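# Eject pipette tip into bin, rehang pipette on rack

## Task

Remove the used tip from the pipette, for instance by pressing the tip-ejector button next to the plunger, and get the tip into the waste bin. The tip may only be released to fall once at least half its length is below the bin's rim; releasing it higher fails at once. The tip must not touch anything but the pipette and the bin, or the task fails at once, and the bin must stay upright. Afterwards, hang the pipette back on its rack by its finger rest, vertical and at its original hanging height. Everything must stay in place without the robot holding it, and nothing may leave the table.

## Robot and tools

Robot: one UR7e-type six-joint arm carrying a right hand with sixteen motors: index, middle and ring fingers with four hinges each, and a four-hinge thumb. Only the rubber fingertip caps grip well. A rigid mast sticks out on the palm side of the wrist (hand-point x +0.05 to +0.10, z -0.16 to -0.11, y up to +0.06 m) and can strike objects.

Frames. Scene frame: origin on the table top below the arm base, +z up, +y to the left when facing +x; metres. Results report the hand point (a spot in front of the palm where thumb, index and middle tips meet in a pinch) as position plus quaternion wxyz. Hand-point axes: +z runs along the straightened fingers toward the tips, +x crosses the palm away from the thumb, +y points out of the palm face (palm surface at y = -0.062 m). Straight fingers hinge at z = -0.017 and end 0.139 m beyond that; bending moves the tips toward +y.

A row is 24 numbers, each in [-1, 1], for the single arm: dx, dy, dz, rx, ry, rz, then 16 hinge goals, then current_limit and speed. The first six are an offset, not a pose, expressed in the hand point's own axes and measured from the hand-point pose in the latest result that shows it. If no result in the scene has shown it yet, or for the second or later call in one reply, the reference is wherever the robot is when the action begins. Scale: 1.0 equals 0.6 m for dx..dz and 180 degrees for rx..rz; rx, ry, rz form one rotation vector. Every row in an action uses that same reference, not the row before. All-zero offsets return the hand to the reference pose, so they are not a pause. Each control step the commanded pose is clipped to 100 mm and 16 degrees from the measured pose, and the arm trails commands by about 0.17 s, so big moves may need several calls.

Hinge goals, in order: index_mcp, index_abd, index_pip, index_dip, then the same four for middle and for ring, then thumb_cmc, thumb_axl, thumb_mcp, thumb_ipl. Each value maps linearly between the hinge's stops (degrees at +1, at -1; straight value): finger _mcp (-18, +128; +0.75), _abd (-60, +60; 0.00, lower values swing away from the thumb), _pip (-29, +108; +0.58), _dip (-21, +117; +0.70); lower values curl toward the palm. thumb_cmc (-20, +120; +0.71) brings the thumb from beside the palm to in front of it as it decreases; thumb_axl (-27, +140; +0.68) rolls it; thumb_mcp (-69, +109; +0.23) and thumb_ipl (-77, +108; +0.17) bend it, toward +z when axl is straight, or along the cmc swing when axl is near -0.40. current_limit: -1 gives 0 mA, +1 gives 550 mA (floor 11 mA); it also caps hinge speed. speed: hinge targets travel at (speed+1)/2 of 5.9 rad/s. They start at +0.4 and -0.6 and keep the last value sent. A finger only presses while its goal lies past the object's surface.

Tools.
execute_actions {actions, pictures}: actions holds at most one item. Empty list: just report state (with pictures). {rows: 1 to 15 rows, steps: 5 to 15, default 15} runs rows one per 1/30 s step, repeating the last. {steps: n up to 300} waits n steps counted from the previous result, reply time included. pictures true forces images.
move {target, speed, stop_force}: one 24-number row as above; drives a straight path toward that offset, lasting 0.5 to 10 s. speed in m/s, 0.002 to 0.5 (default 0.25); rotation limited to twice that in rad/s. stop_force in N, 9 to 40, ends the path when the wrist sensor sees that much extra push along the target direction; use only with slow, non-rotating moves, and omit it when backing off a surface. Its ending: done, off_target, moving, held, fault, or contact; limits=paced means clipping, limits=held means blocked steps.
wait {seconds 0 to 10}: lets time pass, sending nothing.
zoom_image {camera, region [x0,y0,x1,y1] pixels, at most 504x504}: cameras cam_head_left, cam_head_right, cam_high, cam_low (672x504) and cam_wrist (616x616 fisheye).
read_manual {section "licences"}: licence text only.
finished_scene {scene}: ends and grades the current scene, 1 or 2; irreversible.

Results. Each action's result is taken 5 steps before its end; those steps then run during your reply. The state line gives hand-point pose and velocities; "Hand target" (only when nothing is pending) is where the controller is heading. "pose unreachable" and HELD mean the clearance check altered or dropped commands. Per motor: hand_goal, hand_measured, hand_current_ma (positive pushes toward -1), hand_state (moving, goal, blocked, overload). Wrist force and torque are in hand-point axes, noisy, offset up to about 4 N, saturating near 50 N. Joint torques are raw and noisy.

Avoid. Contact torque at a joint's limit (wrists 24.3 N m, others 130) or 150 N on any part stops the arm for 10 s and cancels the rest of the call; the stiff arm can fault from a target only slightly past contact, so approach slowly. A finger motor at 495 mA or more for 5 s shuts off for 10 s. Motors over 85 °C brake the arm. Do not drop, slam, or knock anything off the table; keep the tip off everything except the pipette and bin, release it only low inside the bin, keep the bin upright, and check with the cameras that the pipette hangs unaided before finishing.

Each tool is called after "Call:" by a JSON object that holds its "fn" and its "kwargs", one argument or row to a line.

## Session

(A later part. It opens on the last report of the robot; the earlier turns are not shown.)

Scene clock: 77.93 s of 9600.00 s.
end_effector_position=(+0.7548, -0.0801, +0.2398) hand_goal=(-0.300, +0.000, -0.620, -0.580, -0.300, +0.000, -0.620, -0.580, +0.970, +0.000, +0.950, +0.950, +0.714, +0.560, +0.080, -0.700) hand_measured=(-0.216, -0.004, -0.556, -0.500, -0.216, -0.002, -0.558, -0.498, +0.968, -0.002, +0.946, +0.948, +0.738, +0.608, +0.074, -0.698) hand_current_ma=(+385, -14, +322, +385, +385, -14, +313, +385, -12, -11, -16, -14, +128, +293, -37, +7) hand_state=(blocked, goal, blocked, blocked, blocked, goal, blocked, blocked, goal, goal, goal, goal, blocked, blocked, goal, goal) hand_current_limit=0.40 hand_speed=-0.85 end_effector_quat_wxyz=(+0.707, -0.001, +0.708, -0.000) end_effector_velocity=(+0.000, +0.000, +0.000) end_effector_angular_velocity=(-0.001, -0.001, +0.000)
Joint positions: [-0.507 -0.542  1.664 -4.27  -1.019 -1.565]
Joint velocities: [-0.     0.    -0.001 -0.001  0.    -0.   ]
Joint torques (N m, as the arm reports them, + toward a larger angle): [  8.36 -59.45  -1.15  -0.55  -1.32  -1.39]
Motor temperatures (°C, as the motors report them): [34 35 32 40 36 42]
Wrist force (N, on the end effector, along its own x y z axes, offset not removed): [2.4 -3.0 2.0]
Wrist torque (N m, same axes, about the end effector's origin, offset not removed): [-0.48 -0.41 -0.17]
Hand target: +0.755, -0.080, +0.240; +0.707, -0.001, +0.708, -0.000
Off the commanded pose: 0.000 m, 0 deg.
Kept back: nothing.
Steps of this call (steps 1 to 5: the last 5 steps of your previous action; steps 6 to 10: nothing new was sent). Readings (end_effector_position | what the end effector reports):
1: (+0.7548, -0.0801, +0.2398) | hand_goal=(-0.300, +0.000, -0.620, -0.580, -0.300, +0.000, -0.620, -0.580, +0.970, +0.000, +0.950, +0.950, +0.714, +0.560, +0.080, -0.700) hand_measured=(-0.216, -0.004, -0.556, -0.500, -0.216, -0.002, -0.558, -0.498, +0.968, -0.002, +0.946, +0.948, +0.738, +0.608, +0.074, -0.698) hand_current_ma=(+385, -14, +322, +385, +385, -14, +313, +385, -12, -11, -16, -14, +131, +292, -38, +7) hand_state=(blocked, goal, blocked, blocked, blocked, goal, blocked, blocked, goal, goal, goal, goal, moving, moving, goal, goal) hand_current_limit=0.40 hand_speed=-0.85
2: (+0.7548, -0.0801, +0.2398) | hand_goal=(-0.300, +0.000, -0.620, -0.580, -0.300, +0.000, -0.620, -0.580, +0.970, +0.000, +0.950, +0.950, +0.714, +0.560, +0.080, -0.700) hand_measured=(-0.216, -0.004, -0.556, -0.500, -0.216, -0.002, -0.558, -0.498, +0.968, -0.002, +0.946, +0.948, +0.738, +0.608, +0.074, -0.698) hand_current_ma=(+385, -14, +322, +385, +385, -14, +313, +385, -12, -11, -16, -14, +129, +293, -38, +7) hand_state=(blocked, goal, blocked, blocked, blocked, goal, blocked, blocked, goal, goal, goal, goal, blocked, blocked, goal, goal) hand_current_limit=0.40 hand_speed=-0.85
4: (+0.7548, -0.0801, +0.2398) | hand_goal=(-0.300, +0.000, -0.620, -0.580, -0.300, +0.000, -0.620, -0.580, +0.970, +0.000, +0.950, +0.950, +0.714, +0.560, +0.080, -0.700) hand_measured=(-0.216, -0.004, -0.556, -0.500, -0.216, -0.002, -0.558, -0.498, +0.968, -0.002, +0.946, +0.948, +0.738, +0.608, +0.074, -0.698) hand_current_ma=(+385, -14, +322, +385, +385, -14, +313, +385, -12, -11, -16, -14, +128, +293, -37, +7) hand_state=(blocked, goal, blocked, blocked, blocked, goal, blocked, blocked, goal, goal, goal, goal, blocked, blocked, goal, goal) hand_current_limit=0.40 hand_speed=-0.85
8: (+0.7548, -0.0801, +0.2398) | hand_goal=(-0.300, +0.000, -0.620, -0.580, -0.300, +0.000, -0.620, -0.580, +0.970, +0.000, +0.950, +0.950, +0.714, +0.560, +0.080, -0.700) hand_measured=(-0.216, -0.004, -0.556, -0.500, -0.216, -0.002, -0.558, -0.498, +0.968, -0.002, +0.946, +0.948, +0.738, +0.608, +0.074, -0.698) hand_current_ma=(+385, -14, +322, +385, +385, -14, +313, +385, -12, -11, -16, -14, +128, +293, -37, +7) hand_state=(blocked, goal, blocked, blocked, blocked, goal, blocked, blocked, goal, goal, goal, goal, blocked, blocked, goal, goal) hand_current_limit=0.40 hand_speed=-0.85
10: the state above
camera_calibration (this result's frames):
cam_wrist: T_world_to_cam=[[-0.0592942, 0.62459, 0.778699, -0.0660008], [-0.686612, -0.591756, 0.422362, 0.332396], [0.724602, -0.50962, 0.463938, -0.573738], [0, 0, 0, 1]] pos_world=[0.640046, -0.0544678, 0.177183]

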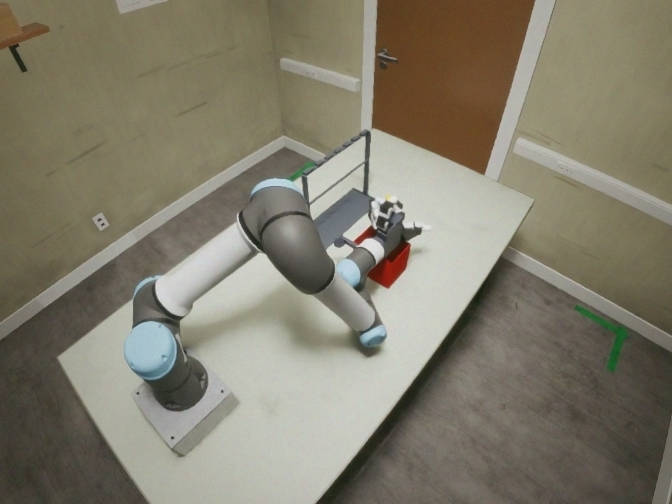

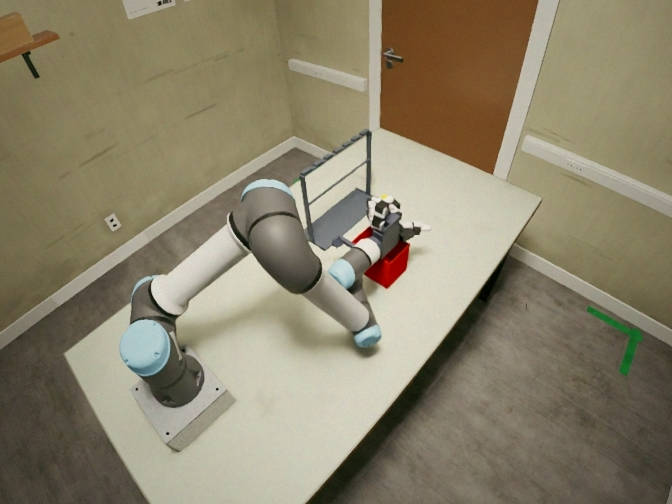

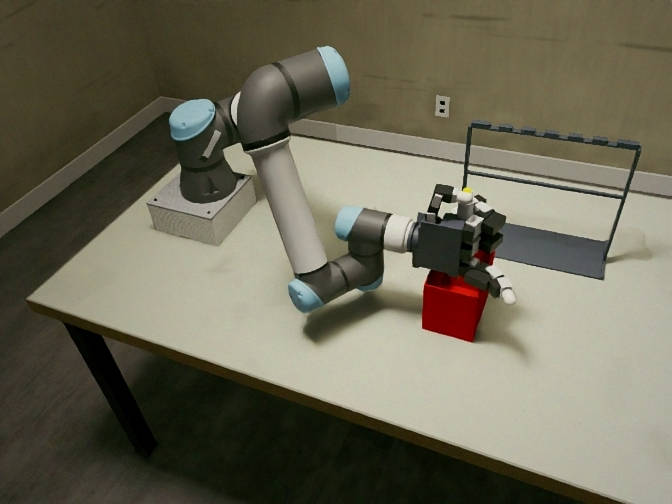

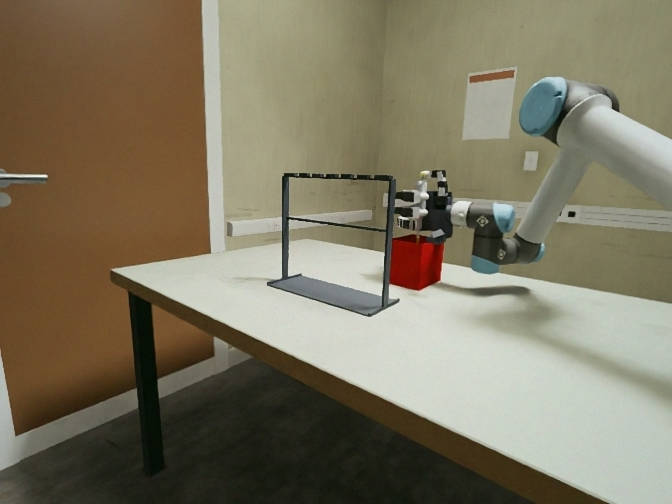

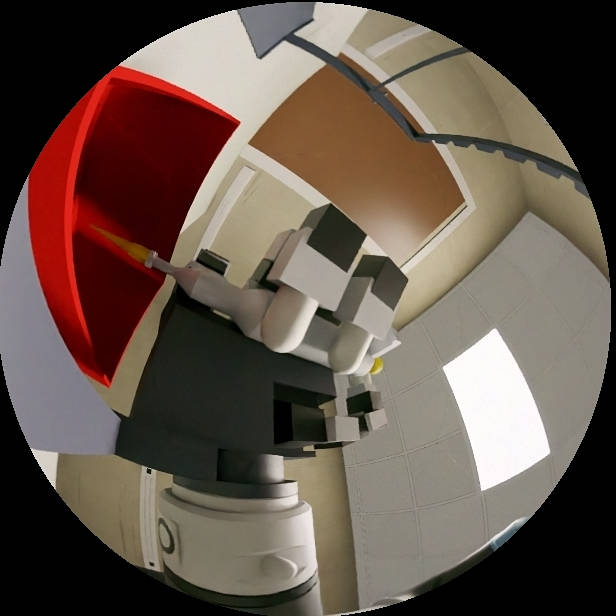

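Call:
{"fn": "move", "kwargs": {
  "target": [0,0,0,0,0,0,-0.3,0,-0.62,-0.58,-0.3,0,-0.62,-0.58,0.97,0,0.95,0.95,0.714,0.655,0.079,-0.15,0.4,-0.3]
}}

Call:
{"fn": "move", "kwargs": {
  "target": [0,0,0,0,0,0,-0.3,0,-0.62,-0.58,-0.3,0,-0.62,-0.58,0.97,0,0.95,0.95,0.714,0.655,-0.225,-0.15,0.4,-0.6]
}}

Call:
{"fn": "zoom_image", "kwargs": {
  "camera": "cam_low",
  "region": [395, 160, 455, 210]
}}

Call:
{"fn": "zoom_image", "kwargs": {
  "camera": "cam_high",
  "region": [425, 175, 505, 235]
}}

Scene clock: 80.77 s of 9600.00 s.
end_effector_position=(+0.7548, -0.0801, +0.2398) hand_goal=(-0.300, +0.000, -0.620, -0.580, -0.300, +0.000, -0.620, -0.580, +0.970, +0.000, +0.950, +0.950, +0.714, +0.656, +0.080, -0.150) hand_measured=(-0.216, -0.004, -0.556, -0.500, -0.216, -0.002, -0.558, -0.498, +0.968, -0.002, +0.946, +0.948, +0.718, +0.654, +0.074, -0.154) hand_current_ma=(+385, -14, +322, +385, +385, -14, +313, +385, -12, -11, -16, -14, +20, -9, -41, -30) hand_state=(blocked, goal, blocked, blocked, blocked, goal, blocked, blocked, goal, goal, goal, goal, goal, goal, goal, goal) hand_current_limit=0.40 hand_speed=-0.30 end_effector_quat_wxyz=(+0.707, -0.001, +0.708, -0.000) end_effector_velocity=(+0.000, +0.000, +0.000) end_effector_angular_velocity=(-0.000, -0.001, +0.001)
Joint positions: [-0.507 -0.542  1.664 -4.27  -1.019 -1.565]
Joint velocities: [ 0.    -0.    -0.001 -0.     0.001  0.   ]
Joint torques (N m, as the arm reports them, + toward a larger angle): [  8.93 -58.91  -0.11  -0.39  -1.23  -1.5 ]
Motor temperatures (°C, as the motors report them): [34 35 32 40 36 42]
Wrist force (N, on the end effector, along its own x y z axes, offset not removed): [-5.6 -1.8 4.8]
Wrist torque (N m, same axes, about the end effector's origin, offset not removed): [-0.69 0.65 -0.85]
Hand target: +0.755, -0.080, +0.240; +0.707, -0.001, +0.708, -0.000
Off the commanded pose: 0.000 m, 0 deg.
Kept back: nothing.
move: done
camera_calibration (this result's frames):
cam_wrist: T_world_to_cam=[[-0.0592942, 0.62459, 0.778699, -0.0660009], [-0.686612, -0.591756, 0.422361, 0.332397], [0.724602, -0.50962, 0.463938, -0.573738], [0, 0, 0, 1]] pos_world=[0.640046, -0.0544678, 0.177183]

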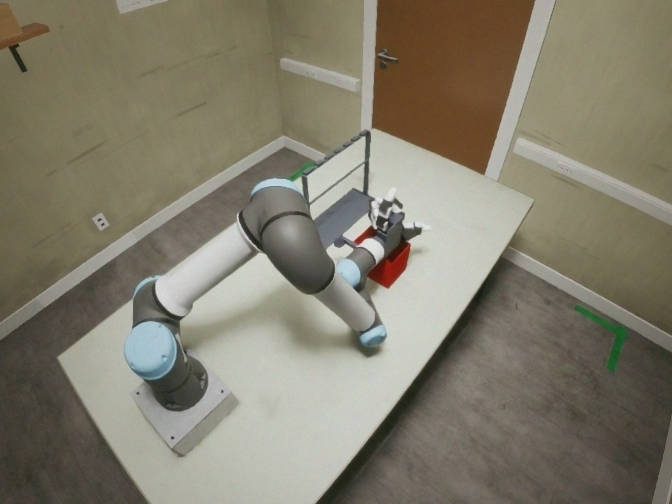

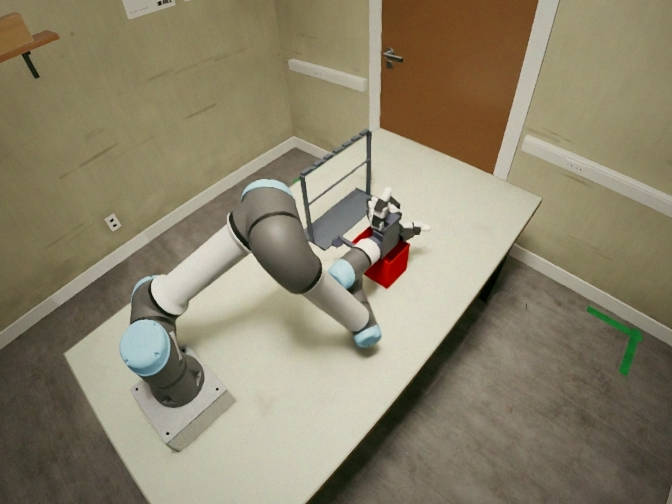

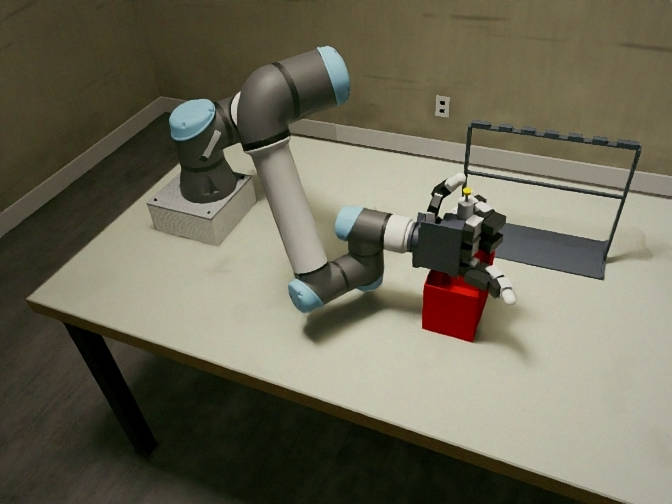

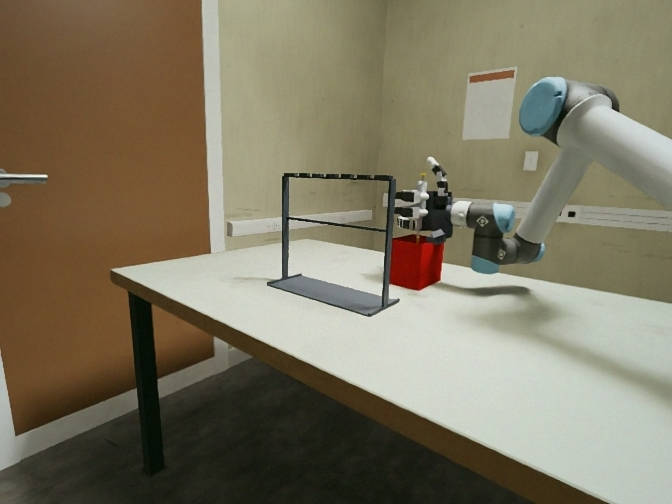

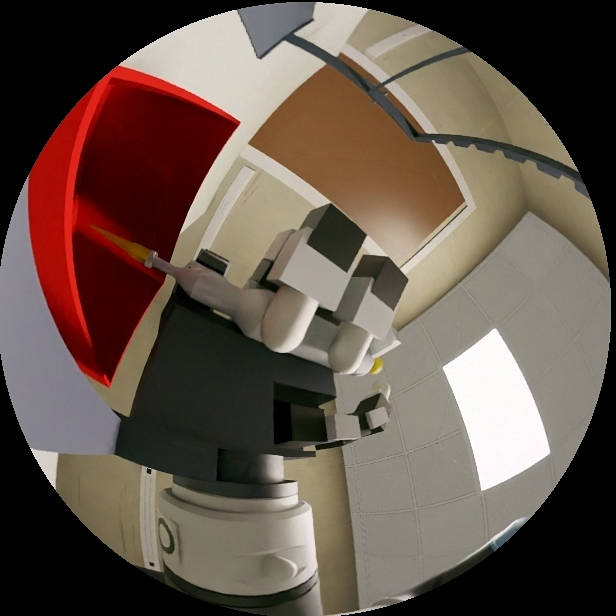

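Scene clock: 81.43 s of 9600.00 s.
end_effector_position=(+0.7548, -0.0801, +0.2398) hand_goal=(-0.300, +0.000, -0.620, -0.580, -0.300, +0.000, -0.620, -0.580, +0.970, +0.000, +0.950, +0.950, +0.714, +0.656, -0.224, -0.150) hand_measured=(-0.216, -0.004, -0.556, -0.500, -0.216, -0.002, -0.558, -0.498, +0.968, -0.002, +0.946, +0.948, +0.718, +0.656, -0.224, -0.154) hand_current_ma=(+385, -14, +322, +385, +385, -14, +313, +385, -12, -11, -16, -14, +24, +5, +4, -28) hand_state=(blocked, goal, blocked, blocked, blocked, goal, blocked, blocked, goal, goal, goal, goal, goal, goal, goal, goal) hand_current_limit=0.40 hand_speed=-0.60 end_effector_quat_wxyz=(+0.707, -0.001, +0.708, -0.000) end_effector_velocity=(-0.000, +0.001, -0.000) end_effector_angular_velocity=(+0.000, +0.000, +0.001)
Joint positions: [-0.507 -0.542  1.664 -4.27  -1.019 -1.565]
Joint velocities: [0.    0.    0.    0.    0.001 0.   ]
Joint torques (N m, as the arm reports them, + toward a larger angle): [  8.25 -59.46  -0.18  -0.42  -1.3   -1.47]
Motor temperatures (°C, as the motors report them): [34 35 32 40 36 42]
Wrist force (N, on the end effector, along its own x y z axes, offset not removed): [1.0 -4.3 3.3]
Wrist torque (N m, same axes, about the end effector's origin, offset not removed): [-0.92 -0.11 -0.36]
Hand target: +0.755, -0.080, +0.240; +0.707, -0.001, +0.708, -0.000
Off the commanded pose: 0.000 m, 0 deg.
Kept back: nothing.
move: done
camera_calibration (this result's frames):
cam_wrist: T_world_to_cam=[[-0.0592942, 0.62459, 0.778699, -0.0660008], [-0.686612, -0.591756, 0.422362, 0.332396], [0.724602, -0.50962, 0.463938, -0.573738], [0, 0, 0, 1]] pos_world=[0.640046, -0.0544678, 0.177183]

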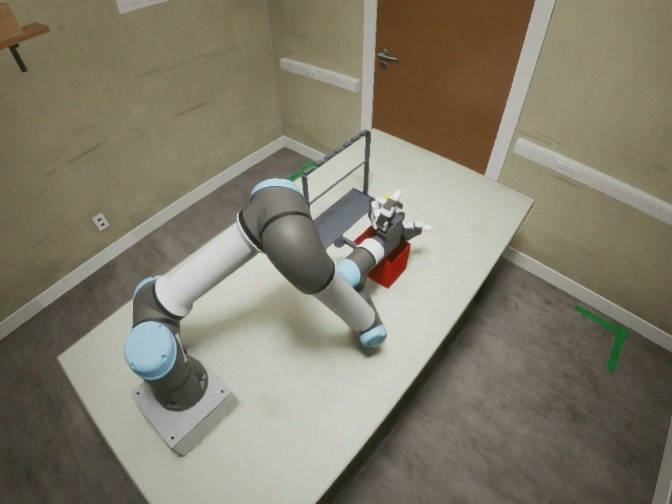

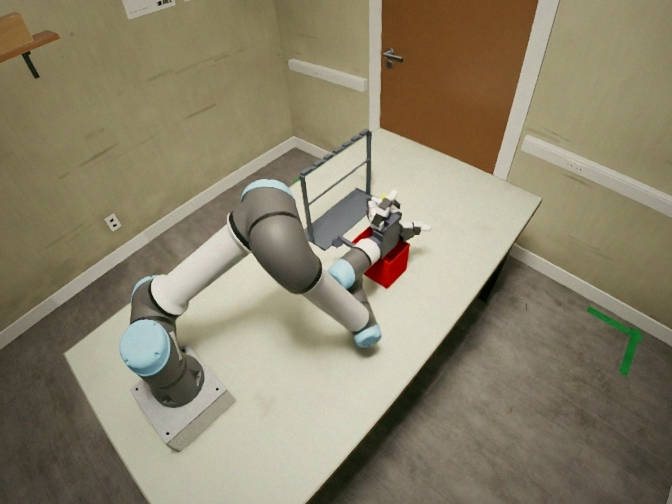

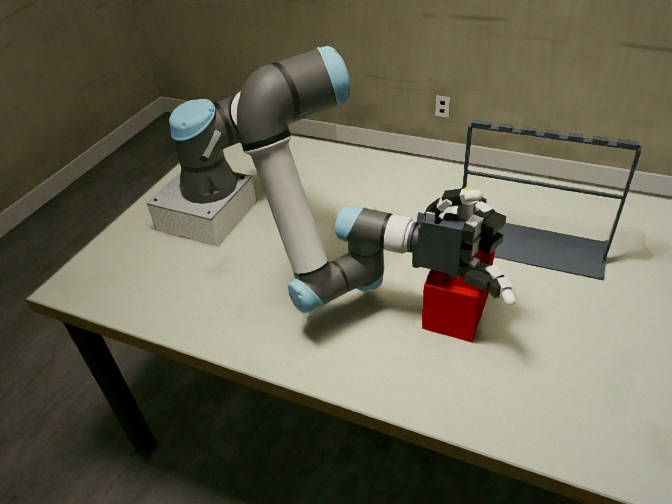

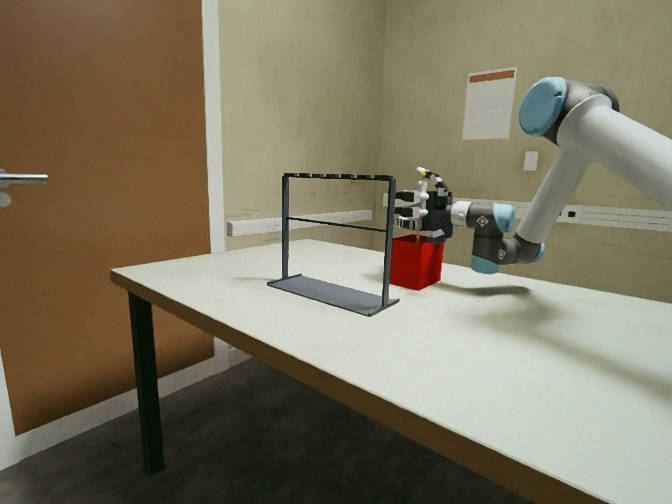

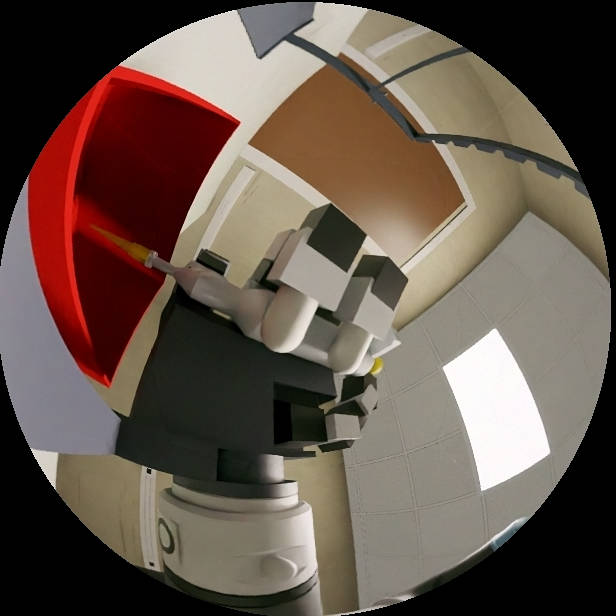

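Region (395, 160, 455, 210) of cam_low's 672x504 image, scaled by 8.400, with more detail than that image has.

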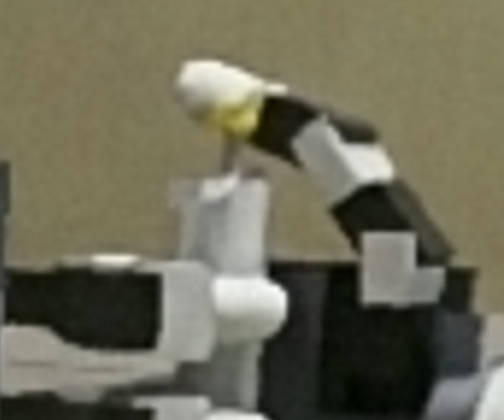

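Region (425, 175, 505, 235) of cam_high's 672x504 image, scaled by 6.300, with more detail than that image has; it fills the top 378 rows of this view, and the rest is white.

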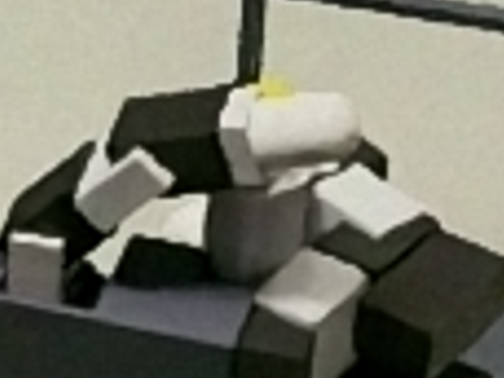

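Call:
{"fn": "execute_actions", "kwargs": {
  "actions": [
    {"rows": [[0,0,0,0,0,0,-0.3,0,-0.62,-0.58,-0.3,0,-0.62,-0.58,0.97,0,0.95,0.95,0.714,0.655,-0.225,-0.5,0.4,-0.8]], "steps": 15}
  ],
  "pictures": false
}}

Call:
{"fn": "execute_actions", "kwargs": {
  "actions": [
    {"steps": 10}
  ],
  "pictures": false
}}

Call:
{"fn": "execute_actions", "kwargs": {
  "actions": [
    {"steps": 12}
  ],
  "pictures": true
}}

Scene clock: 82.43 s of 9600.00 s.
end_effector_position=(+0.7548, -0.0801, +0.2398) hand_goal=(-0.300, +0.000, -0.620, -0.580, -0.300, +0.000, -0.620, -0.580, +0.970, +0.000, +0.950, +0.950, +0.714, +0.656, -0.224, -0.500) hand_measured=(-0.216, -0.004, -0.556, -0.500, -0.216, -0.002, -0.558, -0.498, +0.968, -0.002, +0.946, +0.948, +0.718, +0.656, -0.224, -0.242) hand_current_ma=(+385, -14, +322, +385, +385, -14, +313, +385, -12, -11, -16, -14, +24, +6, -5, +26) hand_state=(blocked, goal, blocked, blocked, blocked, goal, blocked, blocked, goal, goal, goal, goal, goal, goal, goal, moving) hand_current_limit=0.40 hand_speed=-0.80 end_effector_quat_wxyz=(+0.707, -0.001, +0.708, -0.000) end_effector_velocity=(+0.000, +0.001, +0.000) end_effector_angular_velocity=(-0.000, -0.000, +0.001)
Joint positions: [-0.507 -0.542  1.664 -4.27  -1.019 -1.565]
Joint velocities: [ 0.001  0.    -0.001  0.     0.    -0.   ]
Joint torques (N m, as the arm reports them, + toward a larger angle): [  9.09 -58.39  -0.49  -0.7   -1.45  -1.33]
Motor temperatures (°C, as the motors report them): [34 35 32 40 36 42]
Wrist force (N, on the end effector, along its own x y z axes, offset not removed): [-0.7 -5.1 7.6]
Wrist torque (N m, same axes, about the end effector's origin, offset not removed): [-1.56 0.05 -0.62]
Steps of this call (steps 1 to 20: nothing new was sent; steps 21 to 30: the first 10 steps of this action). Readings (end_effector_position | what the end effector reports):
21: (+0.7548, -0.0801, +0.2398) | hand_goal=(-0.300, +0.000, -0.620, -0.580, -0.300, +0.000, -0.620, -0.580, +0.970, +0.000, +0.950, +0.950, +0.714, +0.656, -0.224, -0.500) hand_measured=(-0.216, -0.004, -0.556, -0.500, -0.216, -0.002, -0.558, -0.498, +0.968, -0.002, +0.946, +0.948, +0.718, +0.656, -0.224, -0.154) hand_current_ma=(+385, -14, +322, +385, +385, -14, +313, +385, -12, -11, -16, -14, +24, +5, +4, -28) hand_state=(blocked, goal, blocked, blocked, blocked, goal, blocked, blocked, goal, goal, goal, goal, goal, goal, goal, moving) hand_current_limit=0.40 hand_speed=-0.80
22: (+0.7548, -0.0801, +0.2398) | hand_goal=(-0.300, +0.000, -0.620, -0.580, -0.300, +0.000, -0.620, -0.580, +0.970, +0.000, +0.950, +0.950, +0.714, +0.656, -0.224, -0.500) hand_measured=(-0.216, -0.004, -0.556, -0.500, -0.216, -0.002, -0.558, -0.498, +0.968, -0.002, +0.946, +0.948, +0.718, +0.656, -0.224, -0.154) hand_current_ma=(+385, -14, +322, +385, +385, -14, +313, +385, -12, -11, -16, -14, +24, +5, +4, +35) hand_state=(blocked, goal, blocked, blocked, blocked, goal, blocked, blocked, goal, goal, goal, goal, goal, goal, goal, moving) hand_current_limit=0.40 hand_speed=-0.80
24: (+0.7548, -0.0801, +0.2398) | hand_goal=(-0.300, +0.000, -0.620, -0.580, -0.300, +0.000, -0.620, -0.580, +0.970, +0.000, +0.950, +0.950, +0.714, +0.656, -0.224, -0.500) hand_measured=(-0.216, -0.004, -0.556, -0.500, -0.216, -0.002, -0.558, -0.498, +0.968, -0.002, +0.946, +0.948, +0.718, +0.656, -0.224, -0.170) hand_current_ma=(+385, -14, +322, +385, +385, -14, +313, +385, -12, -11, -16, -14, +24, +6, +1, +31) hand_state=(blocked, goal, blocked, blocked, blocked, goal, blocked, blocked, goal, goal, goal, goal, goal, goal, goal, moving) hand_current_limit=0.40 hand_speed=-0.80
28: (+0.7548, -0.0801, +0.2398) | hand_goal=(-0.300, +0.000, -0.620, -0.580, -0.300, +0.000, -0.620, -0.580, +0.970, +0.000, +0.950, +0.950, +0.714, +0.656, -0.224, -0.500) hand_measured=(-0.216, -0.004, -0.556, -0.500, -0.216, -0.002, -0.558, -0.498, +0.968, -0.002, +0.946, +0.948, +0.718, +0.656, -0.224, -0.216) hand_current_ma=(+385, -14, +322, +385, +385, -14, +313, +385, -12, -11, -16, -14, +24, +6, -4, +27) hand_state=(blocked, goal, blocked, blocked, blocked, goal, blocked, blocked, goal, goal, goal, goal, goal, goal, goal, moving) hand_current_limit=0.40 hand_speed=-0.80
30: the state above

Scene clock: 82.77 s of 9600.00 s.
end_effector_position=(+0.7548, -0.0801, +0.2398) hand_goal=(-0.300, +0.000, -0.620, -0.580, -0.300, +0.000, -0.620, -0.580, +0.970, +0.000, +0.950, +0.950, +0.714, +0.656, -0.224, -0.500) hand_measured=(-0.216, -0.004, -0.556, -0.500, -0.216, -0.002, -0.558, -0.498, +0.968, -0.002, +0.946, +0.948, +0.720, +0.658, -0.220, -0.352) hand_current_ma=(+385, -14, +322, +385, +385, -14, +313, +385, -12, -11, -16, -14, +27, +10, +48, +150) hand_state=(blocked, goal, blocked, blocked, blocked, goal, blocked, blocked, goal, goal, goal, goal, goal, goal, moving, moving) hand_current_limit=0.40 hand_speed=-0.80 end_effector_quat_wxyz=(+0.707, -0.001, +0.708, -0.000) end_effector_velocity=(+0.000, +0.000, -0.000) end_effector_angular_velocity=(+0.000, +0.001, +0.001)
Joint positions: [-0.507 -0.542  1.664 -4.27  -1.019 -1.565]
Joint velocities: [-0.     0.    -0.     0.001  0.001  0.   ]
Joint torques (N m, as the arm reports them, + toward a larger angle): [  8.37 -59.51  -0.65  -0.72  -1.04  -1.38]
Motor temperatures (°C, as the motors report them): [34 35 32 40 36 42]
Wrist force (N, on the end effector, along its own x y z axes, offset not removed): [-1.0 -1.0 1.6]
Wrist torque (N m, same axes, about the end effector's origin, offset not removed): [-0.34 -0.03 -0.27]
Hand target: +0.755, -0.080, +0.240; +0.707, -0.001, +0.708, -0.000
Off the commanded pose: 0.000 m, 0 deg.
Kept back: nothing.
Steps of this call (steps 1 to 5: the last 5 steps of your previous action; steps 6 to 10: nothing new was sent). Readings (end_effector_position | what the end effector reports):
1: (+0.7548, -0.0801, +0.2398) | hand_goal=(-0.300, +0.000, -0.620, -0.580, -0.300, +0.000, -0.620, -0.580, +0.970, +0.000, +0.950, +0.950, +0.714, +0.656, -0.224, -0.500) hand_measured=(-0.216, -0.004, -0.556, -0.500, -0.216, -0.002, -0.558, -0.498, +0.968, -0.002, +0.946, +0.948, +0.718, +0.656, -0.224, -0.254) hand_current_ma=(+385, -14, +322, +385, +385, -14, +313, +385, -12, -11, -16, -14, +24, +6, -4, +27) hand_state=(blocked, goal, blocked, blocked, blocked, goal, blocked, blocked, goal, goal, goal, goal, goal, goal, goal, moving) hand_current_limit=0.40 hand_speed=-0.80
2: (+0.7548, -0.0801, +0.2398) | hand_goal=(-0.300, +0.000, -0.620, -0.580, -0.300, +0.000, -0.620, -0.580, +0.970, +0.000, +0.950, +0.950, +0.714, +0.656, -0.224, -0.500) hand_measured=(-0.216, -0.004, -0.556, -0.500, -0.216, -0.002, -0.558, -0.498, +0.968, -0.002, +0.946, +0.948, +0.718, +0.656, -0.224, -0.266) hand_current_ma=(+385, -14, +322, +385, +385, -14, +313, +385, -12, -11, -16, -14, +24, +6, -4, +27) hand_state=(blocked, goal, blocked, blocked, blocked, goal, blocked, blocked, goal, goal, goal, goal, goal, goal, goal, moving) hand_current_limit=0.40 hand_speed=-0.80
4: (+0.7548, -0.0801, +0.2398) | hand_goal=(-0.300, +0.000, -0.620, -0.580, -0.300, +0.000, -0.620, -0.580, +0.970, +0.000, +0.950, +0.950, +0.714, +0.656, -0.224, -0.500) hand_measured=(-0.216, -0.004, -0.556, -0.500, -0.216, -0.002, -0.558, -0.498, +0.968, -0.002, +0.946, +0.948, +0.718, +0.656, -0.224, -0.290) hand_current_ma=(+385, -14, +322, +385, +385, -14, +313, +385, -12, -11, -16, -14, +24, +6, -4, +27) hand_state=(blocked, goal, blocked, blocked, blocked, goal, blocked, blocked, goal, goal, goal, goal, goal, goal, goal, moving) hand_current_limit=0.40 hand_speed=-0.80
8: (+0.7548, -0.0801, +0.2398) | hand_goal=(-0.300, +0.000, -0.620, -0.580, -0.300, +0.000, -0.620, -0.580, +0.970, +0.000, +0.950, +0.950, +0.714, +0.656, -0.224, -0.500) hand_measured=(-0.216, -0.004, -0.556, -0.500, -0.216, -0.002, -0.558, -0.498, +0.968, -0.002, +0.946, +0.948, +0.720, +0.658, -0.224, -0.338) hand_current_ma=(+385, -14, +322, +385, +385, -14, +313, +385, -12, -11, -16, -14, +28, +7, +2, +50) hand_state=(blocked, goal, blocked, blocked, blocked, goal, blocked, blocked, goal, goal, goal, goal, goal, goal, moving, moving) hand_current_limit=0.40 hand_speed=-0.80
10: the state above

Scene clock: 83.17 s of 9600.00 s.
end_effector_position=(+0.7548, -0.0801, +0.2398) hand_goal=(-0.300, +0.000, -0.620, -0.580, -0.300, +0.000, -0.620, -0.580, +0.970, +0.000, +0.950, +0.950, +0.714, +0.656, -0.224, -0.500) hand_measured=(-0.216, -0.004, -0.556, -0.500, -0.216, -0.002, -0.558, -0.498, +0.968, -0.002, +0.946, +0.948, +0.720, +0.658, -0.196, -0.404) hand_current_ma=(+385, -14, +322, +385, +385, -14, +313, +385, -12, -11, -16, -14, +27, +13, +197, +378) hand_state=(blocked, goal, blocked, blocked, blocked, goal, blocked, blocked, goal, goal, goal, goal, goal, goal, blocked, moving) hand_current_limit=0.40 hand_speed=-0.80 end_effector_quat_wxyz=(+0.707, -0.001, +0.708, -0.000) end_effector_velocity=(+0.000, +0.000, +0.000) end_effector_angular_velocity=(-0.001, -0.001, -0.001)
Joint positions: [-0.507 -0.542  1.664 -4.27  -1.019 -1.565]
Joint velocities: [ 0.001  0.    -0.001 -0.001 -0.002 -0.   ]
Joint torques (N m, as the arm reports them, + toward a larger angle): [  8.77 -59.57  -0.95  -0.44  -1.34  -1.55]
Motor temperatures (°C, as the motors report them): [34 35 32 40 36 42]
Wrist force (N, on the end effector, along its own x y z axes, offset not removed): [-3.0 0.2 0.3]
Wrist torque (N m, same axes, about the end effector's origin, offset not removed): [-0.13 0.56 -0.41]
Hand target: +0.755, -0.080, +0.240; +0.707, -0.001, +0.708, -0.000
Off the commanded pose: 0.000 m, 0 deg.
Kept back: nothing.
Steps of this call (steps 1 to 12: nothing new was sent). Readings (end_effector_position | what the end effector reports):
1: (+0.7548, -0.0801, +0.2398) | hand_goal=(-0.300, +0.000, -0.620, -0.580, -0.300, +0.000, -0.620, -0.580, +0.970, +0.000, +0.950, +0.950, +0.714, +0.656, -0.224, -0.500) hand_measured=(-0.216, -0.004, -0.556, -0.500, -0.216, -0.002, -0.558, -0.498, +0.968, -0.002, +0.946, +0.948, +0.720, +0.658, -0.218, -0.358) hand_current_ma=(+385, -14, +322, +385, +385, -14, +313, +385, -12, -11, -16, -14, +27, +9, +69, +188) hand_state=(blocked, goal, blocked, blocked, blocked, goal, blocked, blocked, goal, goal, goal, goal, goal, goal, moving, moving) hand_current_limit=0.40 hand_speed=-0.80
2: (+0.7548, -0.0801, +0.2398) | hand_goal=(-0.300, +0.000, -0.620, -0.580, -0.300, +0.000, -0.620, -0.580, +0.970, +0.000, +0.950, +0.950, +0.714, +0.656, -0.224, -0.500) hand_measured=(-0.216, -0.004, -0.556, -0.500, -0.216, -0.002, -0.558, -0.498, +0.968, -0.002, +0.946, +0.948, +0.720, +0.658, -0.214, -0.366) hand_current_ma=(+385, -14, +322, +385, +385, -14, +313, +385, -12, -11, -16, -14, +27, +9, +91, +224) hand_state=(blocked, goal, blocked, blocked, blocked, goal, blocked, blocked, goal, goal, goal, goal, goal, goal, moving, moving) hand_current_limit=0.40 hand_speed=-0.80
4: (+0.7548, -0.0801, +0.2398) | hand_goal=(-0.300, +0.000, -0.620, -0.580, -0.300, +0.000, -0.620, -0.580, +0.970, +0.000, +0.950, +0.950, +0.714, +0.656, -0.224, -0.500) hand_measured=(-0.216, -0.004, -0.556, -0.500, -0.216, -0.002, -0.558, -0.498, +0.968, -0.002, +0.946, +0.948, +0.720, +0.658, -0.208, -0.380) hand_current_ma=(+384, -14, +322, +385, +385, -14, +313, +385, -12, -11, -16, -14, +27, +10, +134, +294) hand_state=(blocked, goal, blocked, blocked, blocked, goal, blocked, blocked, goal, goal, goal, goal, goal, goal, moving, moving) hand_current_limit=0.40 hand_speed=-0.80
8: (+0.7548, -0.0801, +0.2398) | hand_goal=(-0.300, +0.000, -0.620, -0.580, -0.300, +0.000, -0.620, -0.580, +0.970, +0.000, +0.950, +0.950, +0.714, +0.656, -0.224, -0.500) hand_measured=(-0.216, -0.004, -0.556, -0.500, -0.216, -0.002, -0.558, -0.498, +0.968, -0.002, +0.946, +0.948, +0.720, +0.658, -0.200, -0.400) hand_current_ma=(+385, -14, +322, +385, +385, -14, +313, +385, -12, -11, -16, -14, +27, +12, +185, +359) hand_state=(blocked, goal, blocked, blocked, blocked, goal, blocked, blocked, goal, goal, goal, goal, goal, goal, moving, moving) hand_current_limit=0.40 hand_speed=-0.80
12: the state above
camera_calibration (this result's frames):
cam_wrist: T_world_to_cam=[[-0.0592942, 0.62459, 0.778699, -0.0660008], [-0.686612, -0.591756, 0.422362, 0.332396], [0.724602, -0.50962, 0.463938, -0.573738], [0, 0, 0, 1]] pos_world=[0.640046, -0.0544679, 0.177183]

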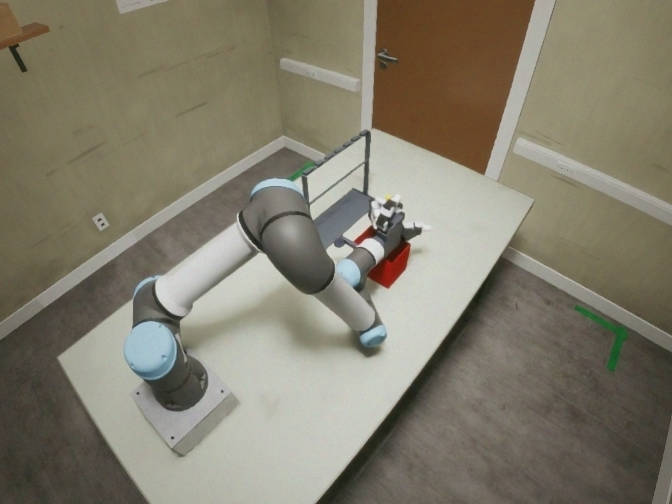

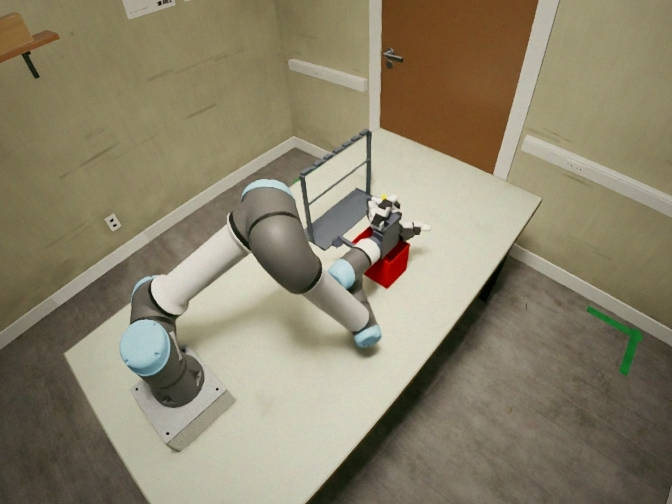

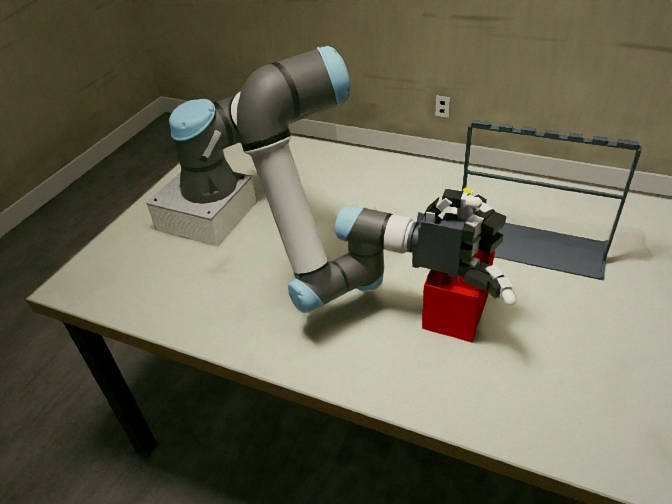

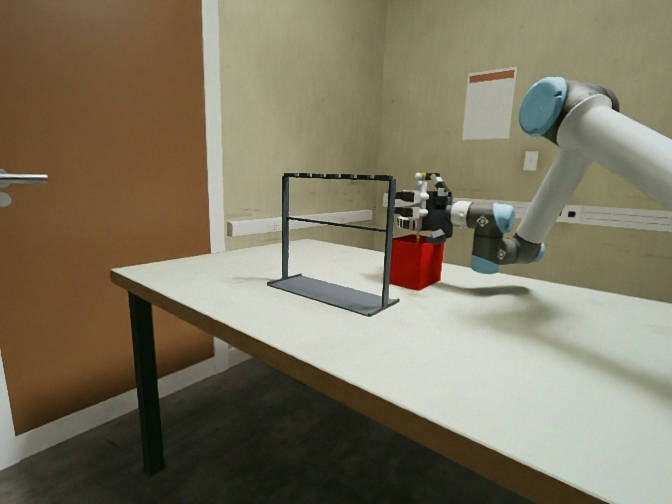

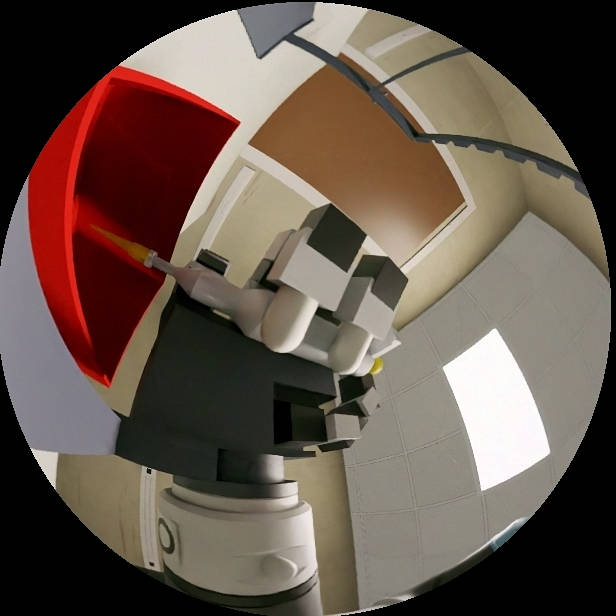

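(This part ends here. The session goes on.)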